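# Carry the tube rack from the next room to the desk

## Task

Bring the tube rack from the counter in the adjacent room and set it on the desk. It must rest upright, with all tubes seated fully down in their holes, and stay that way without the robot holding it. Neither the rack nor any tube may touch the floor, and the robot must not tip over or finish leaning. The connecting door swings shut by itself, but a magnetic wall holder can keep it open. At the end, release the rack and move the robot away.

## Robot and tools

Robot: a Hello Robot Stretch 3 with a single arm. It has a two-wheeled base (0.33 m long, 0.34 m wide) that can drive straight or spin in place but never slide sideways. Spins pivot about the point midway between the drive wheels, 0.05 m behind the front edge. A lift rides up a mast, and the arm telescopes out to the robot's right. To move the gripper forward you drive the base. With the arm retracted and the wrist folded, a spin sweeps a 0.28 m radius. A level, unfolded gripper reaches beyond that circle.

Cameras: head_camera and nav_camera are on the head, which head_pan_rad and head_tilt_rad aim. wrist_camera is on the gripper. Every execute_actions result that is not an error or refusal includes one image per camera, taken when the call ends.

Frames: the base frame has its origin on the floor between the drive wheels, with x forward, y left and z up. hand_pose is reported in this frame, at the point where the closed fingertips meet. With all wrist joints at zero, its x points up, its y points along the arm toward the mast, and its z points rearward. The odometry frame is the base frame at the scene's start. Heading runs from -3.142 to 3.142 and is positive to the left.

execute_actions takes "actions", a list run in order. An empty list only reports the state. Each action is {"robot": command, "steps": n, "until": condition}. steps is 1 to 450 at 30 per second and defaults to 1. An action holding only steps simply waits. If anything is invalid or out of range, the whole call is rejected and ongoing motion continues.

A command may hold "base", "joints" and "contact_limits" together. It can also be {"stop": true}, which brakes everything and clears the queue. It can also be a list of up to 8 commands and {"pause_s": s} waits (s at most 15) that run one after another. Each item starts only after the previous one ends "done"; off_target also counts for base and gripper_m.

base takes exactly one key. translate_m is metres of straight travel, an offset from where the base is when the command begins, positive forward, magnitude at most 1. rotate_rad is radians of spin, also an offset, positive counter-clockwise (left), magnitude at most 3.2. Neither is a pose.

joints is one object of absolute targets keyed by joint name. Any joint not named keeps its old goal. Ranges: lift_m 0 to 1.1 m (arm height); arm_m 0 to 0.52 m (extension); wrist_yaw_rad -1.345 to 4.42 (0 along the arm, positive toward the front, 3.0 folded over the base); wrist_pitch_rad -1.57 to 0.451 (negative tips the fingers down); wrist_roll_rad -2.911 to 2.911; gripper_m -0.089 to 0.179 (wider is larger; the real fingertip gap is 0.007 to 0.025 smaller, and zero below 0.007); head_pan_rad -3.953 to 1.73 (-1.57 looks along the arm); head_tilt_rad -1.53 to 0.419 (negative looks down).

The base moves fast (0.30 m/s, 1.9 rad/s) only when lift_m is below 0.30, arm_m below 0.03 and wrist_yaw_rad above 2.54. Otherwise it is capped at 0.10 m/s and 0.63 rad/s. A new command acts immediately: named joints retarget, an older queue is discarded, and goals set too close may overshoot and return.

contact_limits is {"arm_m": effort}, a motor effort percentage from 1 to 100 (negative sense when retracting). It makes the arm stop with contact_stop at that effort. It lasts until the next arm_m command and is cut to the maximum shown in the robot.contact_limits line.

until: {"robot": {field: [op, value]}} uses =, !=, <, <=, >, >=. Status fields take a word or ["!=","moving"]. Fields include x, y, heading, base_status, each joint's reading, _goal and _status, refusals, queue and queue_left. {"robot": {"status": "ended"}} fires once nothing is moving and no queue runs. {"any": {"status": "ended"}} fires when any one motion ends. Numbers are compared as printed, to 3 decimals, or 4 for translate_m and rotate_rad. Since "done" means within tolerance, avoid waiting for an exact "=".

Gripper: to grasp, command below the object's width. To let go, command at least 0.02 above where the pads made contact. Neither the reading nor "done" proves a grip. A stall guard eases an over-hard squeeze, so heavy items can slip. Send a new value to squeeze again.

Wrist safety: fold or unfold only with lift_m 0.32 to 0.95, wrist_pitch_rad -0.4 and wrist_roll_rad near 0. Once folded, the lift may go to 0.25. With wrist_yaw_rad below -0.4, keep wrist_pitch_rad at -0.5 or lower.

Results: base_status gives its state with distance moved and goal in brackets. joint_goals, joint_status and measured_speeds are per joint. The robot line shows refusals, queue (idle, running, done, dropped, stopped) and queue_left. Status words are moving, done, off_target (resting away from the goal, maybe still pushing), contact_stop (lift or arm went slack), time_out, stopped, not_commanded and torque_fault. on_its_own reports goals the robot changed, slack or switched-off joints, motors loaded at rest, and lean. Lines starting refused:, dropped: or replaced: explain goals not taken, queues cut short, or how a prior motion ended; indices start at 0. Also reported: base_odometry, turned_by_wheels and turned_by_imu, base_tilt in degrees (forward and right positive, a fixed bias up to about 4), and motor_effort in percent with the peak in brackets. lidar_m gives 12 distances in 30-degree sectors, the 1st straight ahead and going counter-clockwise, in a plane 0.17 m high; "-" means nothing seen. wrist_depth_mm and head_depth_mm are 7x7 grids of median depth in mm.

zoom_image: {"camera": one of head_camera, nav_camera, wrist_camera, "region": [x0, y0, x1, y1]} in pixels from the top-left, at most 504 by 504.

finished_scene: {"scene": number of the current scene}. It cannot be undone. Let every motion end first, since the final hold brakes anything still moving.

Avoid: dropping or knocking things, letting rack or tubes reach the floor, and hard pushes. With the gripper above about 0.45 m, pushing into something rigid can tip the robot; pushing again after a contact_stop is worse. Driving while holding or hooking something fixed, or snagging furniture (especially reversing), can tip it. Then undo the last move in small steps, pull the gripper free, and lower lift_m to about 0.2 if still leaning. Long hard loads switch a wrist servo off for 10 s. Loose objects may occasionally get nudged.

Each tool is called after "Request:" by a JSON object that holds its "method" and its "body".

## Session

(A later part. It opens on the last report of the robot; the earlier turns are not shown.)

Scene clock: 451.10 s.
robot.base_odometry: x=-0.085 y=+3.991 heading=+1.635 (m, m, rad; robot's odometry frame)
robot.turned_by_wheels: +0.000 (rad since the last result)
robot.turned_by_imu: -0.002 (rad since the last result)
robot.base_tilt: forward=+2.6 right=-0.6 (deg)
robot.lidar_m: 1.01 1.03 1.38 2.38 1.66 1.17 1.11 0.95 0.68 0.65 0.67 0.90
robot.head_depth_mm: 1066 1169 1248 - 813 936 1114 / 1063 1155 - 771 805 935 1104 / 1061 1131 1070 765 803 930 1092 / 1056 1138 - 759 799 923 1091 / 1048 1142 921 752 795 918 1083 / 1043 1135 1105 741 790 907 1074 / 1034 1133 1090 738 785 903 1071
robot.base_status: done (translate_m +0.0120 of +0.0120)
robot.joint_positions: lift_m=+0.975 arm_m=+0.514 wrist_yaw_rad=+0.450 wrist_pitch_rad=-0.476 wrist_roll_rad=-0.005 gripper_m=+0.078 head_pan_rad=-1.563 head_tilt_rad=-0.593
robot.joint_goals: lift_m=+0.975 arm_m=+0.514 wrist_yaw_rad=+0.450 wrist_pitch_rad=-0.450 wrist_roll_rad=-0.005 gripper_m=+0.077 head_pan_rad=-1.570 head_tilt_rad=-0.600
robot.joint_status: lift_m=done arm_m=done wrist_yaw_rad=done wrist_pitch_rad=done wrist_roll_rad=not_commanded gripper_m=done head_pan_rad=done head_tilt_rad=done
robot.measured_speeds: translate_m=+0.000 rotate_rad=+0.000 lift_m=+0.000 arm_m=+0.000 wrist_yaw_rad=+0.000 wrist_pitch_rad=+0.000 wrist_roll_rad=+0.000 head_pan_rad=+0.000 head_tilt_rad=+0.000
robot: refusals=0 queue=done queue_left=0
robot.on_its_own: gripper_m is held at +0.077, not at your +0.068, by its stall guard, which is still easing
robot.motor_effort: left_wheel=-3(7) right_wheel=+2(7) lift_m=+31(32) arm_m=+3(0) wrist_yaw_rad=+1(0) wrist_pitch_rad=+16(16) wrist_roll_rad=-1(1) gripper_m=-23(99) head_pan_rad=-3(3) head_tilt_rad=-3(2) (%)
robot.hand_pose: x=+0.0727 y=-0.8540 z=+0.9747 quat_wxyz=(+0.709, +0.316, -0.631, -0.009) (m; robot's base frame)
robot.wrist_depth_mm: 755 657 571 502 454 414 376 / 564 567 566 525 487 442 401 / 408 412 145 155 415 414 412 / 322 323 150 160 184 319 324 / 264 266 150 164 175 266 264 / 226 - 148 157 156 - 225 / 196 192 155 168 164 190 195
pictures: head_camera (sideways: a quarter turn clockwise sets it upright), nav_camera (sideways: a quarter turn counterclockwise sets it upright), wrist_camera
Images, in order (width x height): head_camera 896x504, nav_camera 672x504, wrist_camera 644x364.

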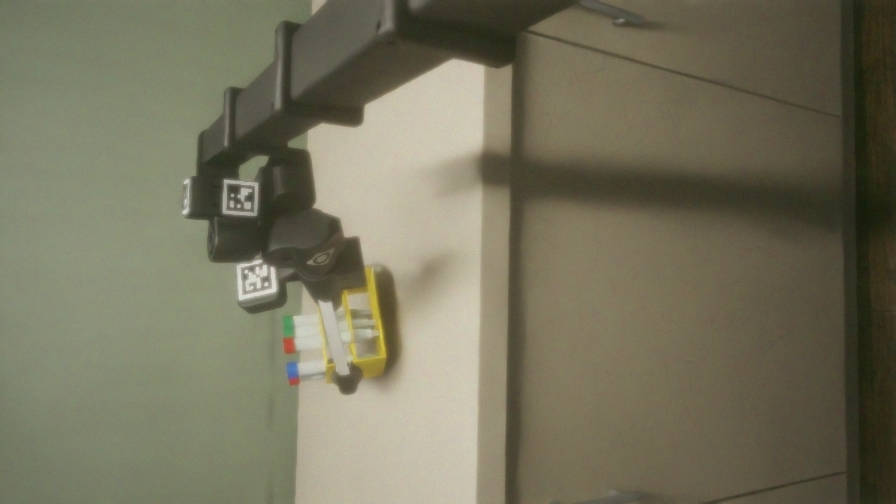

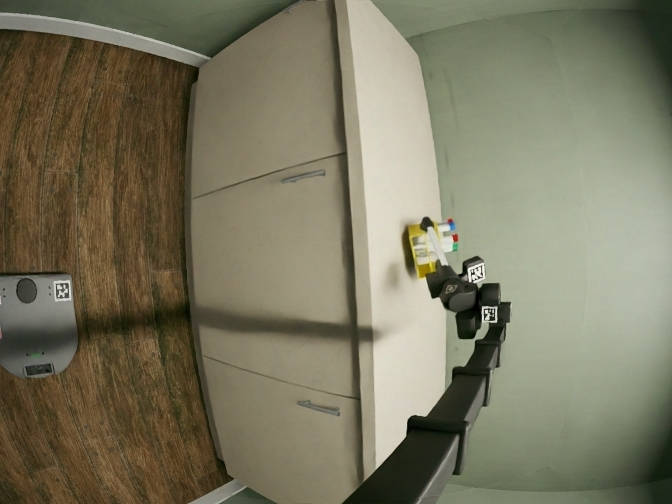

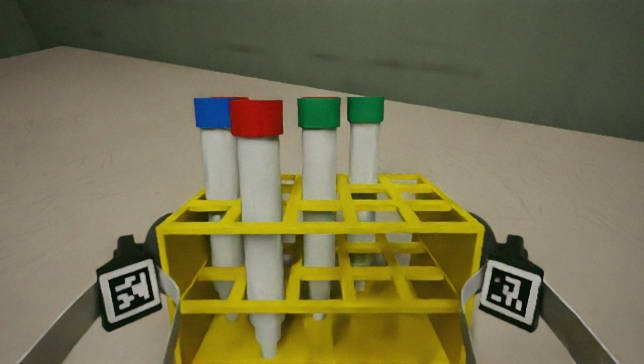

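Request:
{"method": "execute_actions", "body": {"actions": [{"robot":[{"joints":{"lift_m":0.947}},{"joints":{"gripper_m":0.11}},{"joints":{"lift_m":0.935,"gripper_m":0.17}},{"pause_s":0.5}],"steps":400,"until":{"robot":{"status":"ended"}}}]}}

Request:
{"method": "zoom_image", "body": {"camera": "head_camera", "region": [260,250,440,420]}}

Scene clock: 472.47 s.
robot.base_odometry: x=-0.085 y=+3.991 heading=+1.635 (m, m, rad; robot's odometry frame)
robot.turned_by_wheels: +0.000 (rad since the last result)
robot.turned_by_imu: -0.002 (rad since the last result)
robot.base_tilt: forward=+2.4 right=-0.5 (deg)
robot.lidar_m: 1.01 1.03 1.38 2.38 1.65 1.17 1.11 0.95 0.68 0.65 0.67 0.90
robot.head_depth_mm: 1075 1174 1204 - - 960 1116 / 1065 1169 1232 736 810 929 1106 / 1060 1149 1005 767 800 930 1099 / 1055 1157 - 754 800 923 1086 / 1049 1154 913 751 794 914 1084 / 1043 1142 1109 742 790 910 1077 / 1040 1138 1088 732 787 901 1064
robot.base_status: done (translate_m +0.0120 of +0.0120)
robot.joint_positions: lift_m=+0.935 arm_m=+0.514 wrist_yaw_rad=+0.450 wrist_pitch_rad=-0.464 wrist_roll_rad=-0.005 gripper_m=+0.170 head_pan_rad=-1.563 head_tilt_rad=-0.593
robot.joint_goals: lift_m=+0.935 arm_m=+0.514 wrist_yaw_rad=+0.450 wrist_pitch_rad=-0.450 wrist_roll_rad=-0.005 gripper_m=+0.170 head_pan_rad=-1.570 head_tilt_rad=-0.600
robot.joint_status: lift_m=done arm_m=done wrist_yaw_rad=done wrist_pitch_rad=done wrist_roll_rad=not_commanded gripper_m=done head_pan_rad=done head_tilt_rad=done
robot.measured_speeds: translate_m=+0.000 rotate_rad=+0.000 lift_m=+0.000 arm_m=+0.000 wrist_yaw_rad=+0.000 wrist_pitch_rad=+0.000 wrist_roll_rad=+0.000 head_pan_rad=+0.000 head_tilt_rad=+0.000
robot: refusals=0 queue=done queue_left=0
robot.motor_effort: left_wheel=-4(4) right_wheel=+3(3) lift_m=+21(31) arm_m=+2(3) wrist_yaw_rad=+0(0) wrist_pitch_rad=+9(16) wrist_roll_rad=-1(1) gripper_m=+1(86) head_pan_rad=-2(3) head_tilt_rad=-3(3) (%)
robot.hand_pose: x=+0.0734 y=-0.8554 z=+0.9377 quat_wxyz=(+0.709, +0.312, -0.632, -0.005) (m; robot's base frame)
robot.wrist_depth_mm: 720 642 559 502 444 413 376 / 476 441 104 123 442 438 399 / 340 336 106 156 305 338 337 / 265 263 121 139 146 263 262 / 215 137 130 148 147 135 215 / 189 171 144 168 148 171 181 / 154 157 157 157 157 157 155
pictures: head_camera (sideways: a quarter turn clockwise sets it upright), nav_camera (sideways: a quarter turn counterclockwise sets it upright), wrist_camera
Images, in order (width x height): head_camera 896x504, nav_camera 672x504, wrist_camera 644x364.

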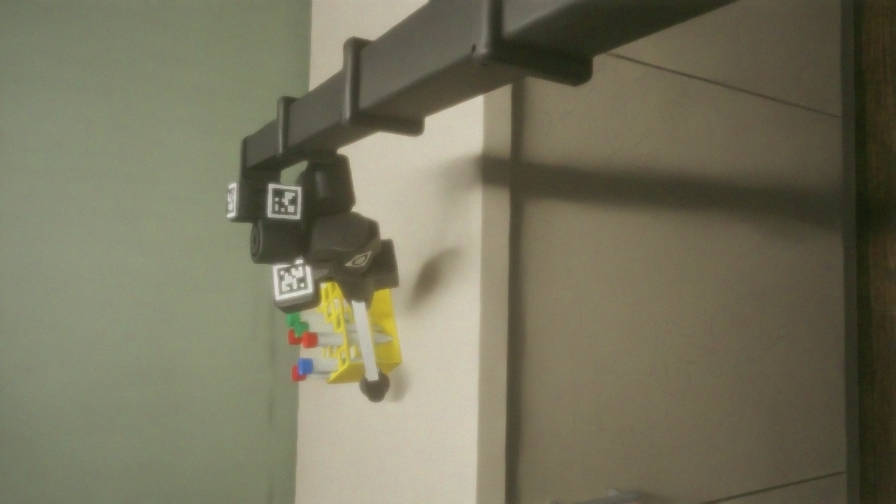

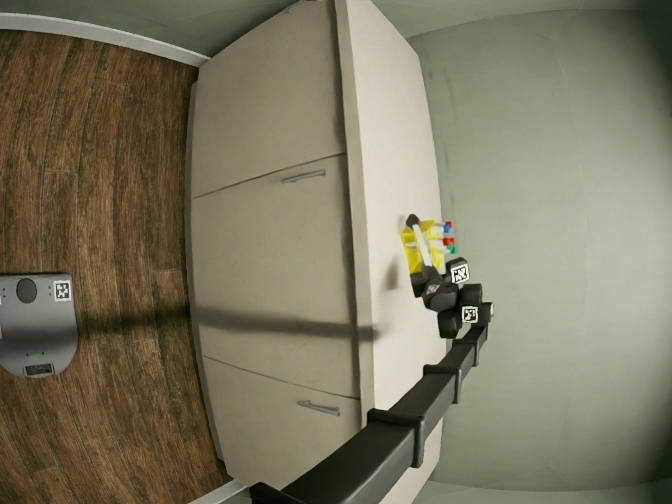

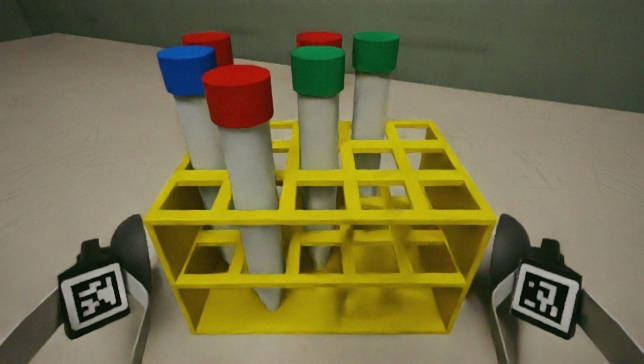

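Region (260, 250, 440, 420) of head_camera's 896x504 image, scaled by 2.800, with more detail than that image has.

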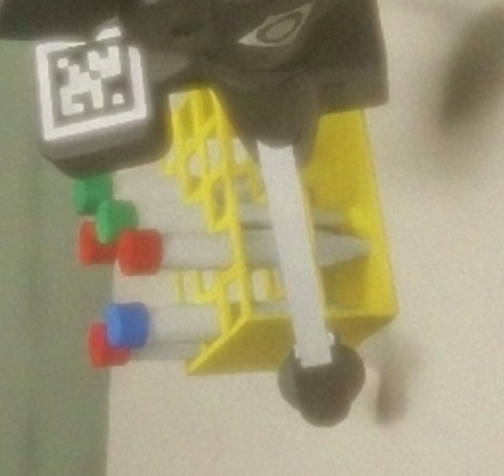

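Request:
{"method": "execute_actions", "body": {"actions": [{"robot":[{"joints":{"gripper_m":0.085}},{"pause_s":0.4},{"joints":{"wrist_yaw_rad":1.2}},{"pause_s":0.3},{"joints":{"gripper_m":0.17}},{"pause_s":0.3}],"steps":400,"until":{"robot":{"status":"ended"}}}]}}

Scene clock: 482.00 s.
robot.base_odometry: x=-0.085 y=+3.991 heading=+1.635 (m, m, rad; robot's odometry frame)
robot.turned_by_wheels: +0.000 (rad since the last result)
robot.turned_by_imu: -0.003 (rad since the last result)
robot.base_tilt: forward=+2.7 right=-0.4 (deg)
robot.lidar_m: 1.01 1.04 1.38 2.37 1.65 1.17 1.11 0.95 0.68 0.65 0.67 0.90
robot.head_depth_mm: 1069 1172 1200 - - 956 1114 / 1063 1160 1239 735 807 933 1107 / 1063 1150 1013 765 803 929 1099 / 1054 1160 - 756 799 922 1090 / 1049 1151 1209 732 796 914 1077 / 1046 1138 1115 723 790 909 1075 / 1031 1133 1086 701 784 906 1066
robot.base_status: done (translate_m +0.0120 of +0.0120)
robot.joint_positions: lift_m=+0.935 arm_m=+0.514 wrist_yaw_rad=+1.198 wrist_pitch_rad=-0.467 wrist_roll_rad=-0.005 gripper_m=+0.170 head_pan_rad=-1.563 head_tilt_rad=-0.593
robot.joint_goals: lift_m=+0.935 arm_m=+0.514 wrist_yaw_rad=+1.200 wrist_pitch_rad=-0.450 wrist_roll_rad=-0.005 gripper_m=+0.170 head_pan_rad=-1.570 head_tilt_rad=-0.600
robot.joint_status: lift_m=done arm_m=done wrist_yaw_rad=done wrist_pitch_rad=done wrist_roll_rad=not_commanded gripper_m=done head_pan_rad=done head_tilt_rad=done
robot.measured_speeds: translate_m=+0.000 rotate_rad=+0.000 lift_m=+0.000 arm_m=+0.000 wrist_yaw_rad=+0.000 wrist_pitch_rad=+0.000 wrist_roll_rad=+0.000 head_pan_rad=+0.000 head_tilt_rad=+0.000
robot: refusals=0 queue=done queue_left=0
robot.motor_effort: left_wheel=-4(4) right_wheel=+2(3) lift_m=+22(22) arm_m=+3(3) wrist_yaw_rad=+2(3) wrist_pitch_rad=+11(12) wrist_roll_rad=-1(2) gripper_m=+0(95) head_pan_rad=-3(3) head_tilt_rad=-2(3) (%)
robot.hand_pose: x=+0.1815 y=-0.7382 z=+0.9370 quat_wxyz=(+0.662, +0.522, -0.474, +0.254) (m; robot's base frame)
robot.wrist_depth_mm: 706 759 810 789 710 584 468 / 752 778 103 122 437 466 439 / 815 381 106 156 170 332 336 / 884 272 121 138 145 261 263 / 937 137 131 147 148 135 213 / - 170 150 160 148 170 181 / - 157 156 156 157 155 155
pictures: head_camera (sideways: a quarter turn clockwise sets it upright), nav_camera (sideways: a quarter turn counterclockwise sets it upright), wrist_camera
Images, in order (width x height): head_camera 896x504, nav_camera 672x504, wrist_camera 644x364.

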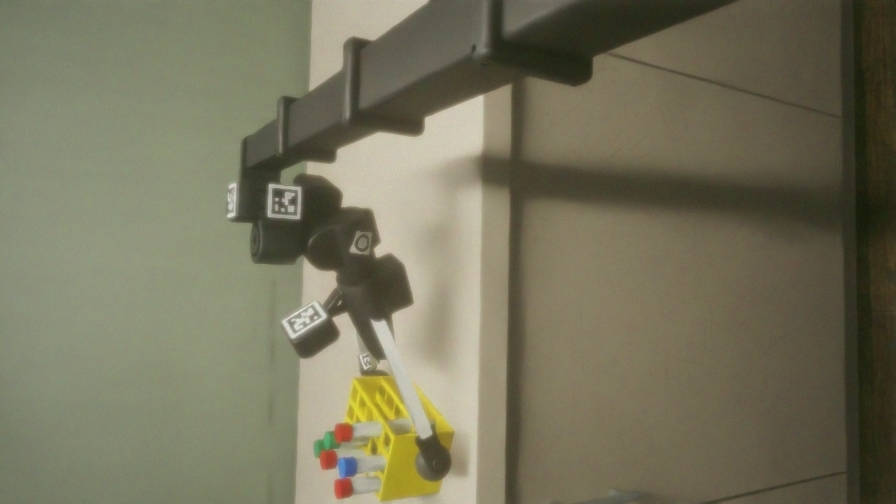

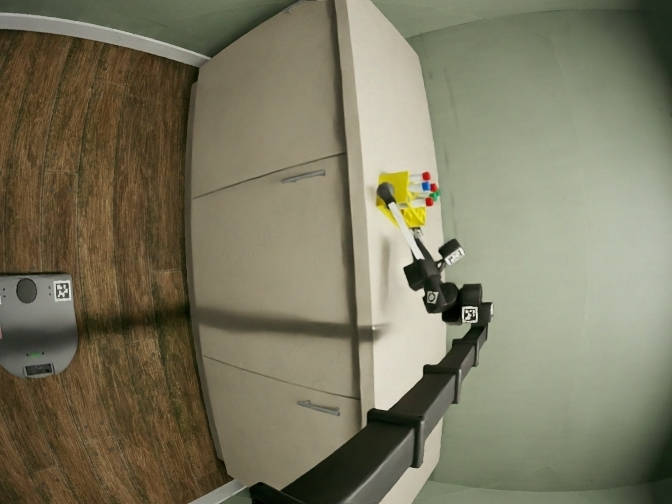

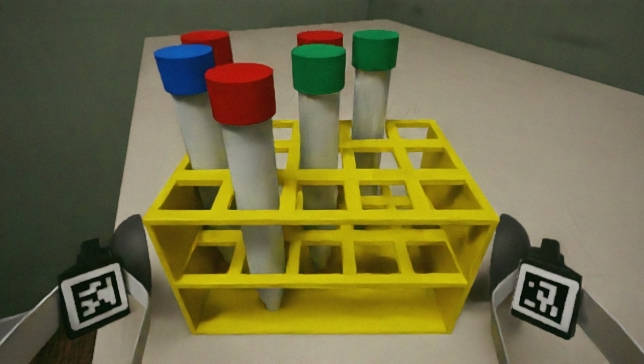

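Request:
{"method": "execute_actions", "body": {"actions": [{"robot":[{"joints":{"lift_m":1.08}},{"joints":{"arm_m":0.29}},{"base":{"translate_m":0.339},"joints":{"wrist_yaw_rad":-0.37,"wrist_pitch_rad":-0.5,"gripper_m":0.14,"head_pan_rad":-1.75}},{"joints":{"lift_m":0.97}}],"steps":450,"until":{"robot":{"status":"ended"}}}]}}

Scene clock: 500.27 s.
robot.base_odometry: x=-0.107 y=+4.330 heading=+1.635 (m, m, rad; robot's odometry frame)
robot.turned_by_wheels: +0.000 (rad since the last result)
robot.turned_by_imu: -0.004 (rad since the last result)
robot.base_tilt: forward=+2.4 right=-0.5 (deg)
robot.lidar_m: 0.67 0.69 0.92 2.27 2.45 1.52 1.45 0.93 0.67 0.64 0.66 0.71
robot.head_depth_mm: 1149 1263 1197 893 - 1103 1237 / 1129 1239 1277 - - 1025 1228 / 1094 1204 - 739 842 975 1198 / 1066 1169 - 725 817 939 1115 / 1048 1134 - - 783 908 1074 / 1025 1112 1115 711 763 875 1024 / 998 1093 1089 736 741 847 983
robot.base_status: done (translate_m +0.3390 of +0.3390)
robot.joint_positions: lift_m=+0.970 arm_m=+0.290 wrist_yaw_rad=-0.368 wrist_pitch_rad=-0.515 wrist_roll_rad=-0.005 gripper_m=+0.140 head_pan_rad=-1.743 head_tilt_rad=-0.593
robot.joint_goals: lift_m=+0.970 arm_m=+0.290 wrist_yaw_rad=-0.370 wrist_pitch_rad=-0.500 wrist_roll_rad=-0.005 gripper_m=+0.140 head_pan_rad=-1.750 head_tilt_rad=-0.600
robot.joint_status: lift_m=done arm_m=done wrist_yaw_rad=done wrist_pitch_rad=done wrist_roll_rad=not_commanded gripper_m=done head_pan_rad=done head_tilt_rad=done
robot.measured_speeds: translate_m=+0.000 rotate_rad=+0.000 lift_m=+0.000 arm_m=+0.000 wrist_yaw_rad=+0.000 wrist_pitch_rad=+0.000 wrist_roll_rad=+0.000 head_pan_rad=+0.000 head_tilt_rad=+0.000
robot: refusals=0 queue=done queue_left=0
robot.motor_effort: left_wheel=-4(5) right_wheel=+2(6) lift_m=+22(32) arm_m=-2(4) wrist_yaw_rad=-1(1) wrist_pitch_rad=+9(10) wrist_roll_rad=-1(1) gripper_m=+0(82) head_pan_rad=-3(17) head_tilt_rad=-2(3) (%)
robot.hand_pose: x=-0.0975 y=-0.6322 z=+0.9617 quat_wxyz=(+0.641, +0.053, -0.703, -0.302) (m; robot's base frame)
robot.wrist_depth_mm: 541 582 632 674 740 750 748 / 494 491 494 179 465 497 497 / 373 370 370 195 355 372 371 / 294 294 294 203 284 296 294 / 245 254 245 230 239 255 274 / 211 - 211 210 216 - 481 / 186 183 184 195 317 481 840
pictures: head_camera (sideways: a quarter turn clockwise sets it upright), nav_camera (sideways: a quarter turn counterclockwise sets it upright), wrist_camera
Images, in order (width x height): head_camera 896x504, nav_camera 672x504, wrist_camera 644x364.

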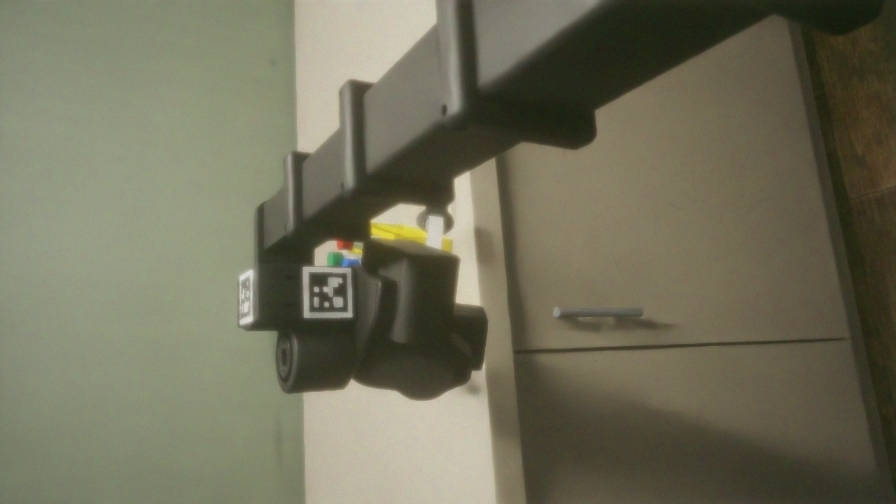

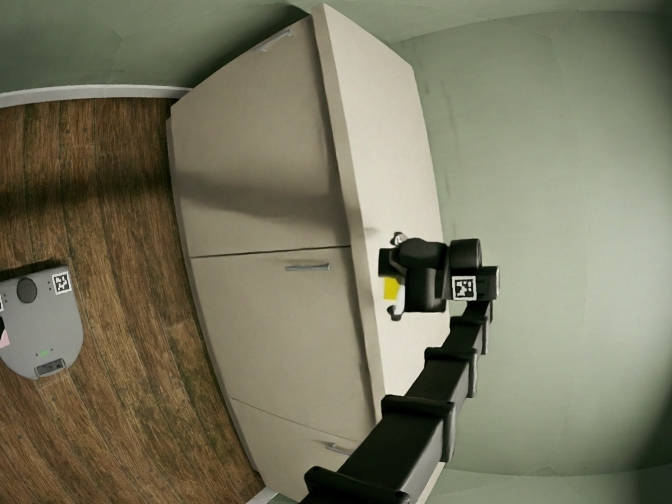

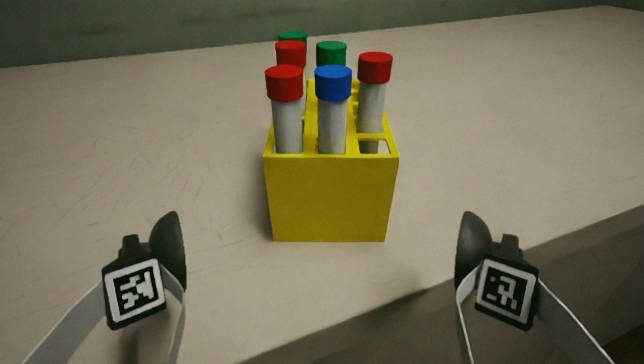

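Request:
{"method": "execute_actions", "body": {"actions": [{"robot":[{"joints":{"lift_m":0.96}},{"base":{"translate_m":-0.043},"joints":{"arm_m":0.392}}],"steps":450,"until":{"robot":{"status":"ended"}}}]}}

Scene clock: 505.77 s.
robot.base_odometry: x=-0.104 y=+4.287 heading=+1.635 (m, m, rad; robot's odometry frame)
robot.turned_by_wheels: +0.000 (rad since the last result)
robot.turned_by_imu: -0.002 (rad since the last result)
robot.base_tilt: forward=+2.5 right=-0.5 (deg)
robot.lidar_m: 0.72 0.73 0.97 2.42 2.44 1.48 1.40 0.94 0.67 0.64 0.67 0.75
robot.head_depth_mm: 1146 1268 1205 867 - - 1269 / 1122 1240 1227 - - 1032 1228 / 1096 1201 1276 751 849 982 1202 / 1068 1170 - 726 813 945 1123 / 1047 1136 - 715 785 911 1073 / 1019 1120 1107 738 764 877 1039 / 1000 1095 1095 736 745 849 986
robot.base_status: done (translate_m -0.0430 of -0.0430)
robot.joint_positions: lift_m=+0.960 arm_m=+0.392 wrist_yaw_rad=-0.369 wrist_pitch_rad=-0.515 wrist_roll_rad=-0.005 gripper_m=+0.140 head_pan_rad=-1.743 head_tilt_rad=-0.593
robot.joint_goals: lift_m=+0.960 arm_m=+0.392 wrist_yaw_rad=-0.370 wrist_pitch_rad=-0.500 wrist_roll_rad=-0.005 gripper_m=+0.140 head_pan_rad=-1.750 head_tilt_rad=-0.600
robot.joint_status: lift_m=done arm_m=done wrist_yaw_rad=done wrist_pitch_rad=done wrist_roll_rad=not_commanded gripper_m=done head_pan_rad=done head_tilt_rad=done
robot.measured_speeds: translate_m=+0.000 rotate_rad=+0.000 lift_m=+0.000 arm_m=+0.000 wrist_yaw_rad=+0.000 wrist_pitch_rad=+0.000 wrist_roll_rad=+0.000 head_pan_rad=+0.000 head_tilt_rad=+0.000
robot: refusals=0 queue=done queue_left=0
robot.motor_effort: left_wheel=-3(9) right_wheel=+2(3) lift_m=+22(23) arm_m=+3(3) wrist_yaw_rad=-1(2) wrist_pitch_rad=+9(10) wrist_roll_rad=-1(1) gripper_m=-1(1) head_pan_rad=-3(3) head_tilt_rad=-2(3) (%)
robot.hand_pose: x=-0.0977 y=-0.7336 z=+0.9517 quat_wxyz=(+0.641, +0.053, -0.703, -0.303) (m; robot's base frame)
robot.wrist_depth_mm: 460 501 551 601 652 704 718 / 471 467 435 473 467 476 463 / 348 348 317 125 179 348 349 / 277 277 82 82 109 277 281 / 231 239 83 83 124 241 233 / 200 - 104 105 142 - 198 / 176 173 105 104 104 173 174
pictures: head_camera (sideways: a quarter turn clockwise sets it upright), nav_camera (sideways: a quarter turn counterclockwise sets it upright), wrist_camera
Images, in order (width x height): head_camera 896x504, nav_camera 672x504, wrist_camera 644x364.

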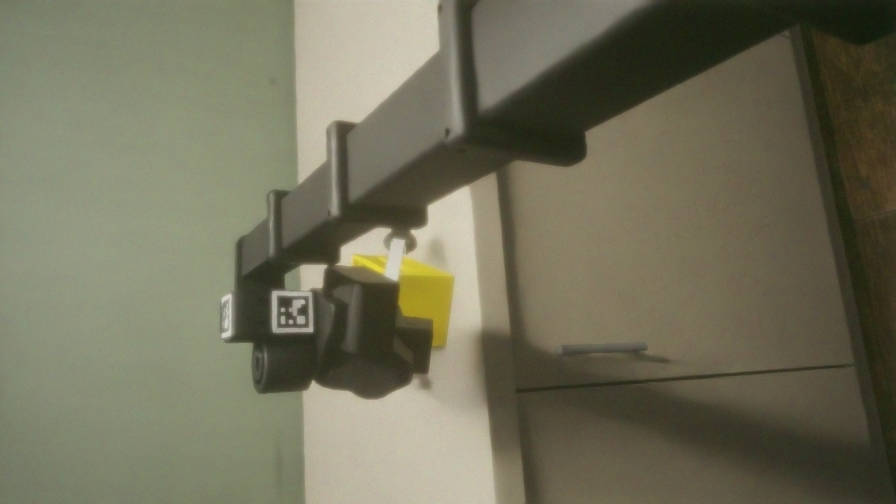

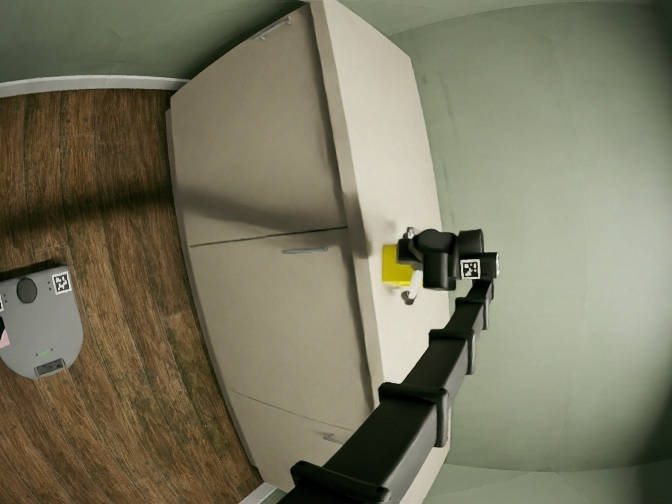

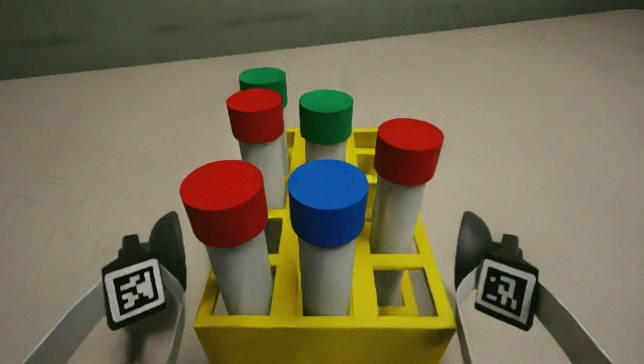

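Request:
{"method": "execute_actions", "body": {"actions": [{"robot":[{"joints":{"gripper_m":0.045}},{"pause_s":0.7},{"joints":{"lift_m":0.99}},{"pause_s":0.5}],"steps":450,"until":{"robot":{"status":"ended"}}}]}}

Scene clock: 511.50 s.
robot.base_odometry: x=-0.104 y=+4.287 heading=+1.635 (m, m, rad; robot's odometry frame)
robot.turned_by_wheels: +0.000 (rad since the last result)
robot.turned_by_imu: -0.002 (rad since the last result)
robot.base_tilt: forward=+2.6 right=-0.5 (deg)
robot.lidar_m: 0.72 0.73 0.97 2.41 2.43 1.48 1.41 0.94 0.67 0.64 0.67 0.75
robot.head_depth_mm: 1154 1271 1288 - - 1080 1273 / 1117 1239 1309 - 888 1024 1237 / 1103 1198 - 769 843 981 1200 / 1075 1150 1067 752 816 942 1120 / 1046 1124 - 712 783 909 1073 / 1027 1114 1104 742 765 875 1037 / 1001 1098 1091 738 741 849 992
robot.base_status: done (translate_m -0.0430 of -0.0430)
robot.joint_positions: lift_m=+0.990 arm_m=+0.392 wrist_yaw_rad=-0.369 wrist_pitch_rad=-0.520 wrist_roll_rad=-0.005 gripper_m=+0.056 head_pan_rad=-1.743 head_tilt_rad=-0.593
robot.joint_goals: lift_m=+0.990 arm_m=+0.392 wrist_yaw_rad=-0.370 wrist_pitch_rad=-0.500 wrist_roll_rad=-0.005 gripper_m=+0.055 head_pan_rad=-1.750 head_tilt_rad=-0.600
robot.joint_status: lift_m=done arm_m=done wrist_yaw_rad=done wrist_pitch_rad=done wrist_roll_rad=not_commanded gripper_m=done head_pan_rad=done head_tilt_rad=done
robot.measured_speeds: translate_m=+0.000 rotate_rad=+0.000 lift_m=+0.000 arm_m=+0.000 wrist_yaw_rad=+0.000 wrist_pitch_rad=+0.000 wrist_roll_rad=+0.000 head_pan_rad=+0.000 head_tilt_rad=+0.000
robot: refusals=0 queue=done queue_left=0
robot.on_its_own: gripper_m is held at +0.055, not at your +0.045, by its stall guard, which is still easing
robot.motor_effort: left_wheel=-4(5) right_wheel=+2(2) lift_m=+31(34) arm_m=+3(3) wrist_yaw_rad=-1(2) wrist_pitch_rad=+12(12) wrist_roll_rad=-1(1) gripper_m=-26(99) head_pan_rad=-3(3) head_tilt_rad=-3(2) (%)
robot.hand_pose: x=-0.0975 y=-0.7328 z=+0.9802 quat_wxyz=(+0.640, +0.054, -0.703, -0.304) (m; robot's base frame)
robot.wrist_depth_mm: 465 503 558 614 675 738 788 / 487 516 544 534 541 536 545 / 402 402 384 145 402 406 403 / 322 321 99 95 300 320 323 / 267 278 105 103 132 280 270 / 230 - 111 111 137 - 231 / 208 202 111 108 105 200 203
pictures: head_camera (sideways: a quarter turn clockwise sets it upright), nav_camera (sideways: a quarter turn counterclockwise sets it upright), wrist_camera
Images, in order (width x height): head_camera 896x504, nav_camera 672x504, wrist_camera 644x364.

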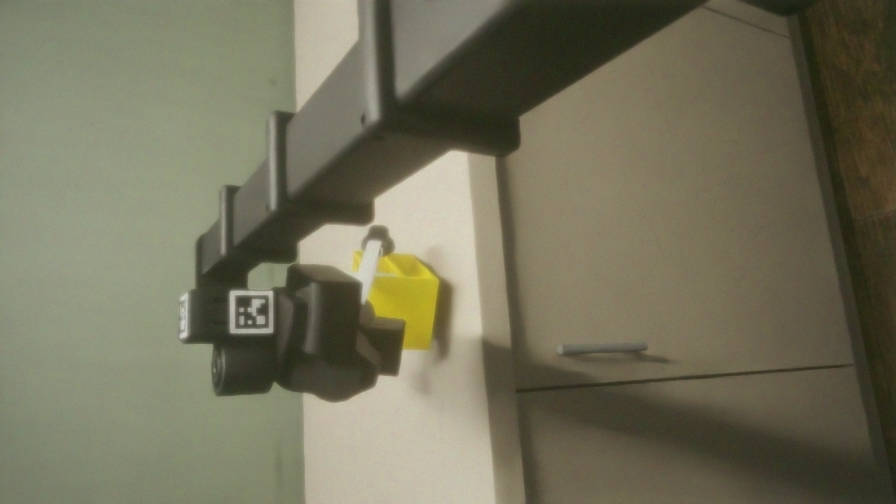

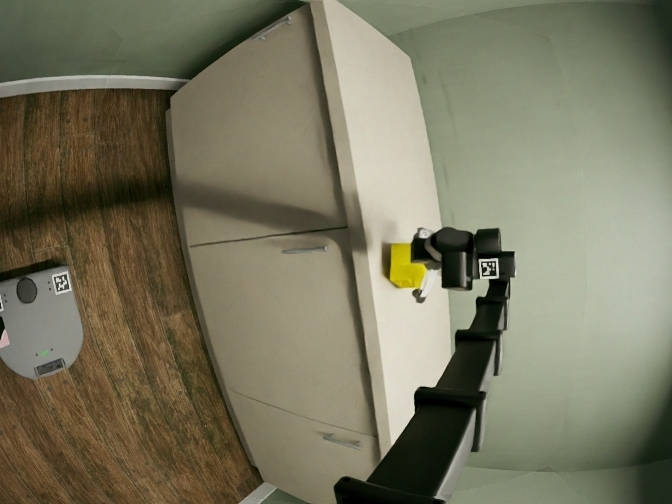

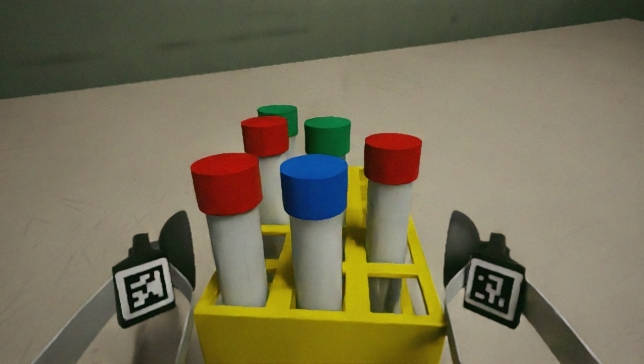

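Request:
{"method": "execute_actions", "body": {"actions": [{"robot":[{"joints":{"lift_m":0.962}},{"joints":{"gripper_m":0.14}},{"pause_s":0.3},{"joints":{"lift_m":1.05,"wrist_pitch_rad":-0.75}},{"pause_s":0.3}],"steps":450,"until":{"robot":{"status":"ended"}}}]}}

Scene clock: 526.27 s.
robot.base_odometry: x=-0.104 y=+4.287 heading=+1.635 (m, m, rad; robot's odometry frame)
robot.turned_by_wheels: +0.000 (rad since the last result)
robot.turned_by_imu: -0.003 (rad since the last result)
robot.base_tilt: forward=+2.5 right=-0.5 (deg)
robot.lidar_m: 0.71 0.73 0.97 2.42 2.43 1.48 1.41 0.94 0.67 0.64 0.66 0.75
robot.head_depth_mm: 1143 - - 822 907 1060 1262 / 1121 - 1016 807 873 1022 1239 / 1093 - 1157 778 841 984 1200 / 1065 1210 1187 738 818 943 1122 / 1041 - 749 719 783 913 1075 / 1028 1117 1067 741 764 878 1041 / 1003 1094 1086 737 745 848 991
robot.base_status: done (translate_m -0.0430 of -0.0430)
robot.joint_positions: lift_m=+1.050 arm_m=+0.392 wrist_yaw_rad=-0.369 wrist_pitch_rad=-0.760 wrist_roll_rad=-0.005 gripper_m=+0.140 head_pan_rad=-1.743 head_tilt_rad=-0.593
robot.joint_goals: lift_m=+1.050 arm_m=+0.392 wrist_yaw_rad=-0.370 wrist_pitch_rad=-0.750 wrist_roll_rad=-0.005 gripper_m=+0.140 head_pan_rad=-1.750 head_tilt_rad=-0.600
robot.joint_status: lift_m=done arm_m=done wrist_yaw_rad=done wrist_pitch_rad=done wrist_roll_rad=not_commanded gripper_m=done head_pan_rad=done head_tilt_rad=done
robot.measured_speeds: translate_m=+0.000 rotate_rad=+0.000 lift_m=+0.000 arm_m=+0.000 wrist_yaw_rad=+0.000 wrist_pitch_rad=+0.000 wrist_roll_rad=+0.000 head_pan_rad=+0.000 head_tilt_rad=+0.000
robot: refusals=0 queue=done queue_left=0
robot.motor_effort: left_wheel=-4(4) right_wheel=+2(2) lift_m=+31(32) arm_m=+3(3) wrist_yaw_rad=-1(1) wrist_pitch_rad=+7(13) wrist_roll_rad=-1(1) gripper_m=+0(78) head_pan_rad=-3(3) head_tilt_rad=-3(3) (%)
robot.hand_pose: x=-0.0826 y=-0.6943 z=+0.9944 quat_wxyz=(+0.599, +0.139, -0.692, -0.379) (m; robot's base frame)
robot.wrist_depth_mm: 468 469 470 471 476 476 470 / 396 395 397 399 402 400 394 / 339 338 341 183 342 341 340 / 298 298 300 193 292 298 300 / 265 273 262 158 260 274 266 / 240 - 236 175 242 - 246 / 222 219 218 218 219 224 -
pictures: head_camera (sideways: a quarter turn clockwise sets it upright), nav_camera (sideways: a quarter turn counterclockwise sets it upright), wrist_camera
Images, in order (width x height): head_camera 896x504, nav_camera 672x504, wrist_camera 644x364.

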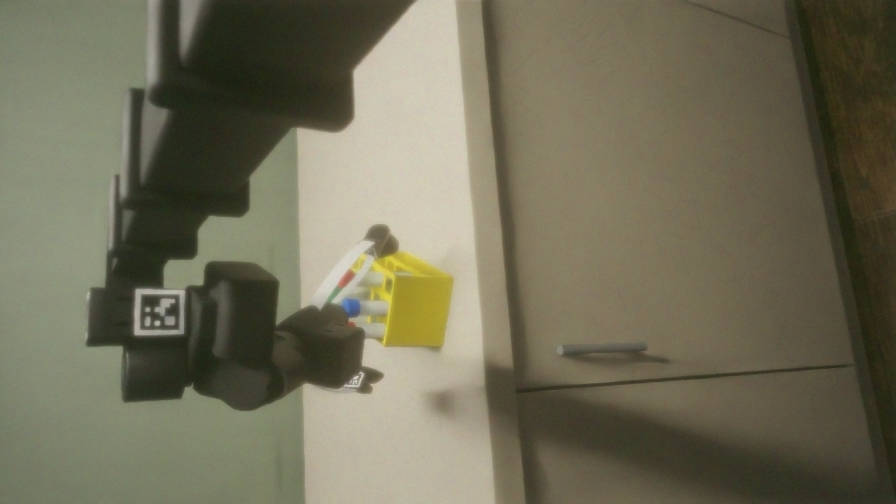

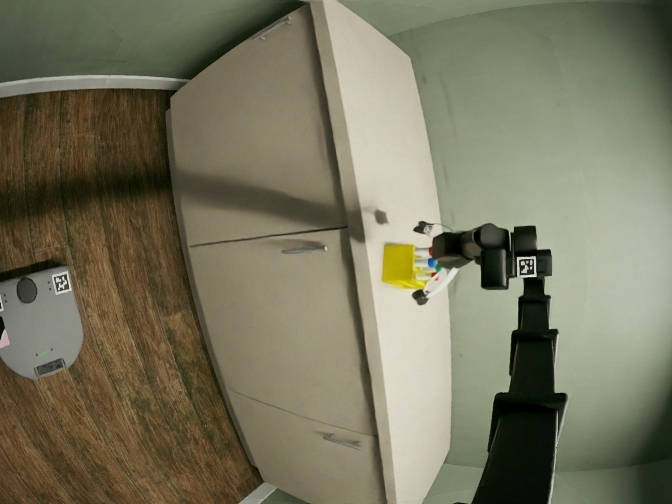

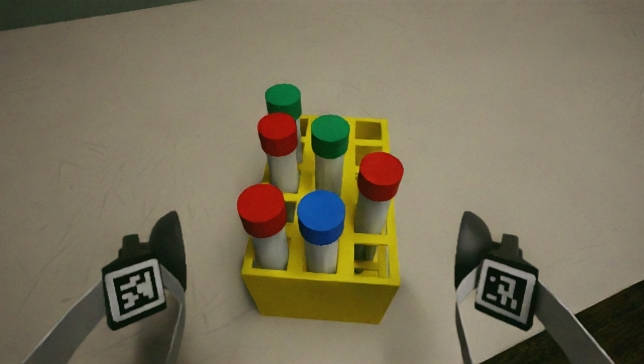

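Request:
{"method": "execute_actions", "body": {"actions": [{"robot":[{"base":{"translate_m":-0.015},"joints":{"arm_m":0.432}},{"joints":{"lift_m":1.015}},{"pause_s":0.3}],"steps":450,"until":{"robot":{"status":"ended"}}}]}}

Scene clock: 531.20 s.
robot.base_odometry: x=-0.103 y=+4.272 heading=+1.635 (m, m, rad; robot's odometry frame)
robot.turned_by_wheels: +0.000 (rad since the last result)
robot.turned_by_imu: -0.001 (rad since the last result)
robot.base_tilt: forward=+2.5 right=-0.3 (deg)
robot.lidar_m: 0.73 0.75 1.00 2.43 2.44 1.46 1.39 0.94 0.67 0.64 0.66 0.77
robot.head_depth_mm: 1152 1271 - - 926 1066 1267 / 1121 1224 - 766 871 1023 1233 / 1096 1178 1007 779 841 984 1199 / 1071 1145 1137 756 816 950 1127 / 1047 - - 717 791 912 1076 / 1026 1101 1066 742 760 878 1028 / 1005 1085 1092 736 743 849 990
robot.base_status: done (translate_m -0.0150 of -0.0150)
robot.joint_positions: lift_m=+1.015 arm_m=+0.432 wrist_yaw_rad=-0.369 wrist_pitch_rad=-0.761 wrist_roll_rad=-0.005 gripper_m=+0.140 head_pan_rad=-1.743 head_tilt_rad=-0.593
robot.joint_goals: lift_m=+1.015 arm_m=+0.432 wrist_yaw_rad=-0.370 wrist_pitch_rad=-0.750 wrist_roll_rad=-0.005 gripper_m=+0.140 head_pan_rad=-1.750 head_tilt_rad=-0.600
robot.joint_status: lift_m=done arm_m=done wrist_yaw_rad=done wrist_pitch_rad=done wrist_roll_rad=not_commanded gripper_m=done head_pan_rad=done head_tilt_rad=done
robot.measured_speeds: translate_m=+0.000 rotate_rad=+0.000 lift_m=+0.000 arm_m=+0.000 wrist_yaw_rad=+0.000 wrist_pitch_rad=+0.000 wrist_roll_rad=+0.000 head_pan_rad=+0.000 head_tilt_rad=+0.000
robot: refusals=0 queue=done queue_left=0
robot.motor_effort: left_wheel=-4(9) right_wheel=+2(5) lift_m=+22(31) arm_m=+3(1) wrist_yaw_rad=-1(0) wrist_pitch_rad=+7(7) wrist_roll_rad=-1(1) gripper_m=+0(1) head_pan_rad=-3(3) head_tilt_rad=-3(3) (%)
robot.hand_pose: x=-0.0826 y=-0.7341 z=+0.9597 quat_wxyz=(+0.599, +0.139, -0.692, -0.379) (m; robot's base frame)
robot.wrist_depth_mm: 400 403 405 404 408 407 406 / 339 342 339 341 340 340 340 / 291 292 276 119 291 291 291 / 256 255 249 134 211 257 255 / 228 232 146 143 107 231 229 / 205 - 85 83 134 - 207 / 189 187 117 115 181 187 188
pictures: head_camera (sideways: a quarter turn clockwise sets it upright), nav_camera (sideways: a quarter turn counterclockwise sets it upright), wrist_camera
Images, in order (width x height): head_camera 896x504, nav_camera 672x504, wrist_camera 644x364.

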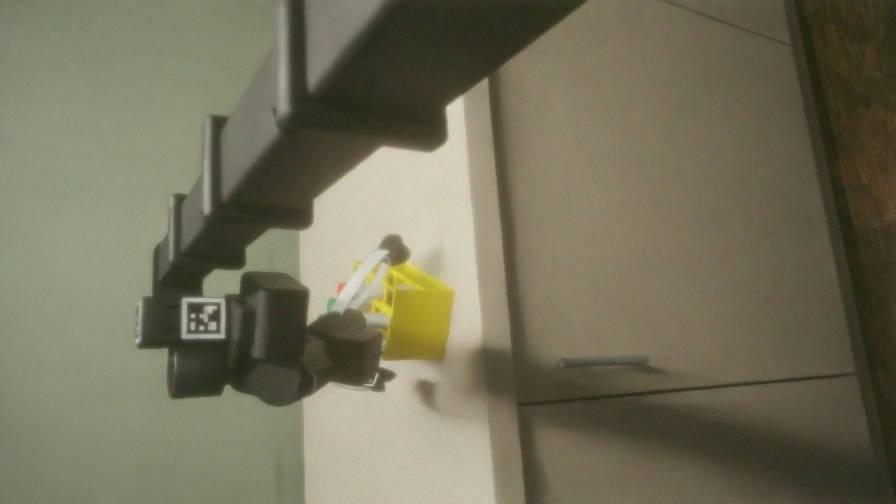

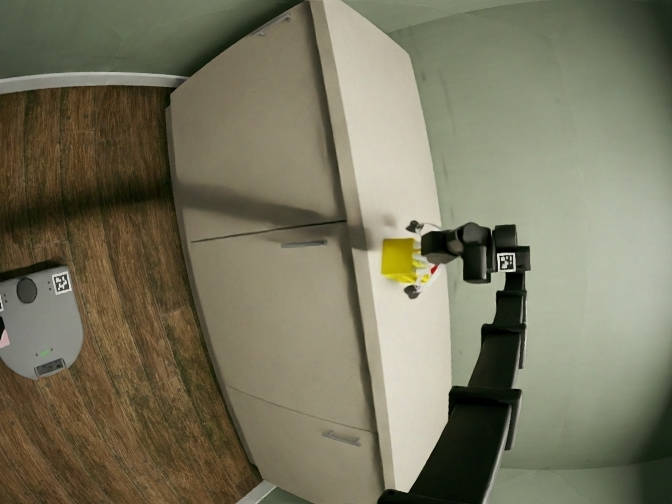

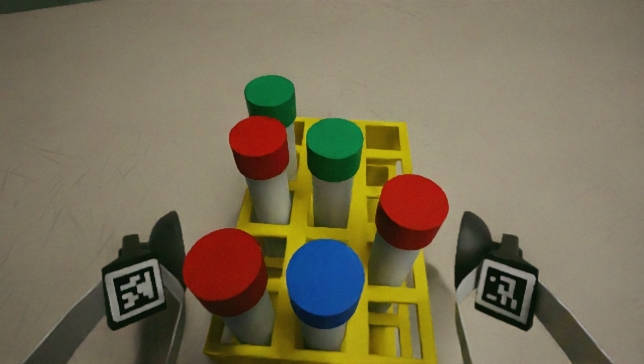

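Request:
{"method": "execute_actions", "body": {"actions": [{"robot":[{"joints":{"gripper_m":0.052}},{"pause_s":0.7}],"steps":450,"until":{"robot":{"status":"ended"}}},{"robot":[{"joints":{"lift_m":1.045}},{"pause_s":0.5}],"steps":450,"until":{"robot":{"status":"ended"}}}]}}

Scene clock: 536.17 s.
robot.base_odometry: x=-0.103 y=+4.272 heading=+1.635 (m, m, rad; robot's odometry frame)
robot.turned_by_wheels: +0.000 (rad since the last result)
robot.turned_by_imu: -0.001 (rad since the last result)
robot.base_tilt: forward=+2.4 right=-0.5 (deg)
robot.lidar_m: 0.73 0.75 0.99 2.44 2.44 1.46 1.39 0.94 0.67 0.64 0.66 0.77
robot.head_depth_mm: 1150 1224 - 822 904 1066 1261 / 1124 - - 805 871 1025 1233 / 1095 - 1153 780 845 983 1198 / 1060 1207 1185 762 812 948 1122 / 1037 - 706 719 789 911 1076 / 1024 1112 1038 744 760 883 1032 / 1004 1100 1092 736 744 848 989
robot.base_status: done (translate_m -0.0150 of -0.0150)
robot.joint_positions: lift_m=+1.045 arm_m=+0.432 wrist_yaw_rad=-0.370 wrist_pitch_rad=-0.769 wrist_roll_rad=-0.010 gripper_m=+0.053 head_pan_rad=-1.743 head_tilt_rad=-0.593
robot.joint_goals: lift_m=+1.045 arm_m=+0.432 wrist_yaw_rad=-0.370 wrist_pitch_rad=-0.750 wrist_roll_rad=-0.010 gripper_m=+0.052 head_pan_rad=-1.750 head_tilt_rad=-0.600
robot.joint_status: lift_m=done arm_m=done wrist_yaw_rad=done wrist_pitch_rad=done wrist_roll_rad=not_commanded gripper_m=done head_pan_rad=done head_tilt_rad=done
robot.measured_speeds: translate_m=+0.000 rotate_rad=+0.000 lift_m=+0.000 arm_m=+0.000 wrist_yaw_rad=+0.000 wrist_pitch_rad=+0.000 wrist_roll_rad=+0.000 head_pan_rad=+0.000 head_tilt_rad=+0.000
robot: refusals=0 queue=done queue_left=0
robot.motor_effort: left_wheel=-4(4) right_wheel=+2(2) lift_m=+32(33) arm_m=+3(3) wrist_yaw_rad=+1(1) wrist_pitch_rad=+12(12) wrist_roll_rad=+1(1) gripper_m=-15(89) head_pan_rad=-3(3) head_tilt_rad=-2(2) (%)
robot.hand_pose: x=-0.0821 y=-0.7326 z=+0.9879 quat_wxyz=(+0.599, +0.142, -0.690, -0.381) (m; robot's base frame)
robot.wrist_depth_mm: 447 448 454 454 459 459 456 / 377 381 385 380 383 382 384 / 325 325 322 129 320 330 330 / 288 288 276 123 222 289 292 / 258 260 141 145 99 259 260 / 233 235 84 86 131 237 236 / 212 212 129 117 159 214 213
pictures: head_camera (sideways: a quarter turn clockwise sets it upright), nav_camera (sideways: a quarter turn counterclockwise sets it upright), wrist_camera
Images, in order (width x height): head_camera 896x504, nav_camera 672x504, wrist_camera 644x364.

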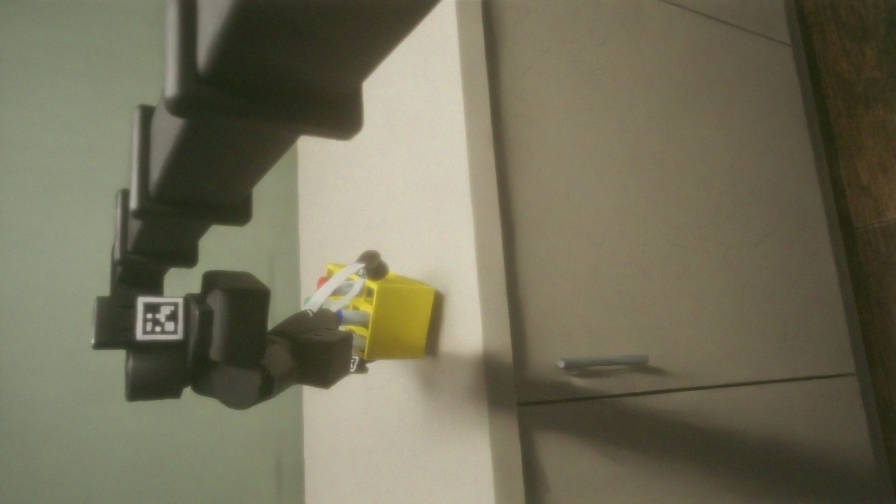

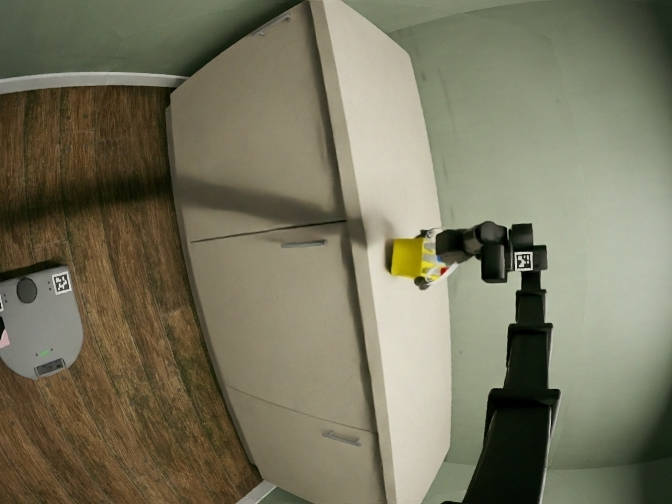

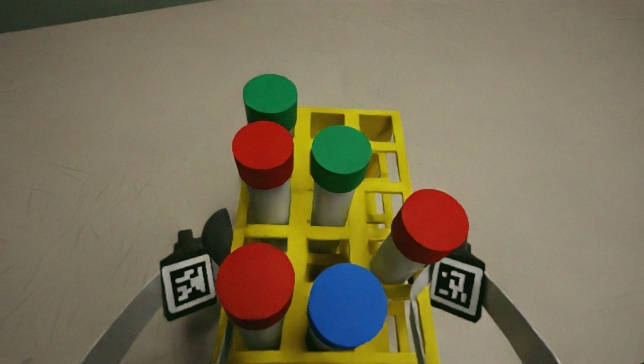

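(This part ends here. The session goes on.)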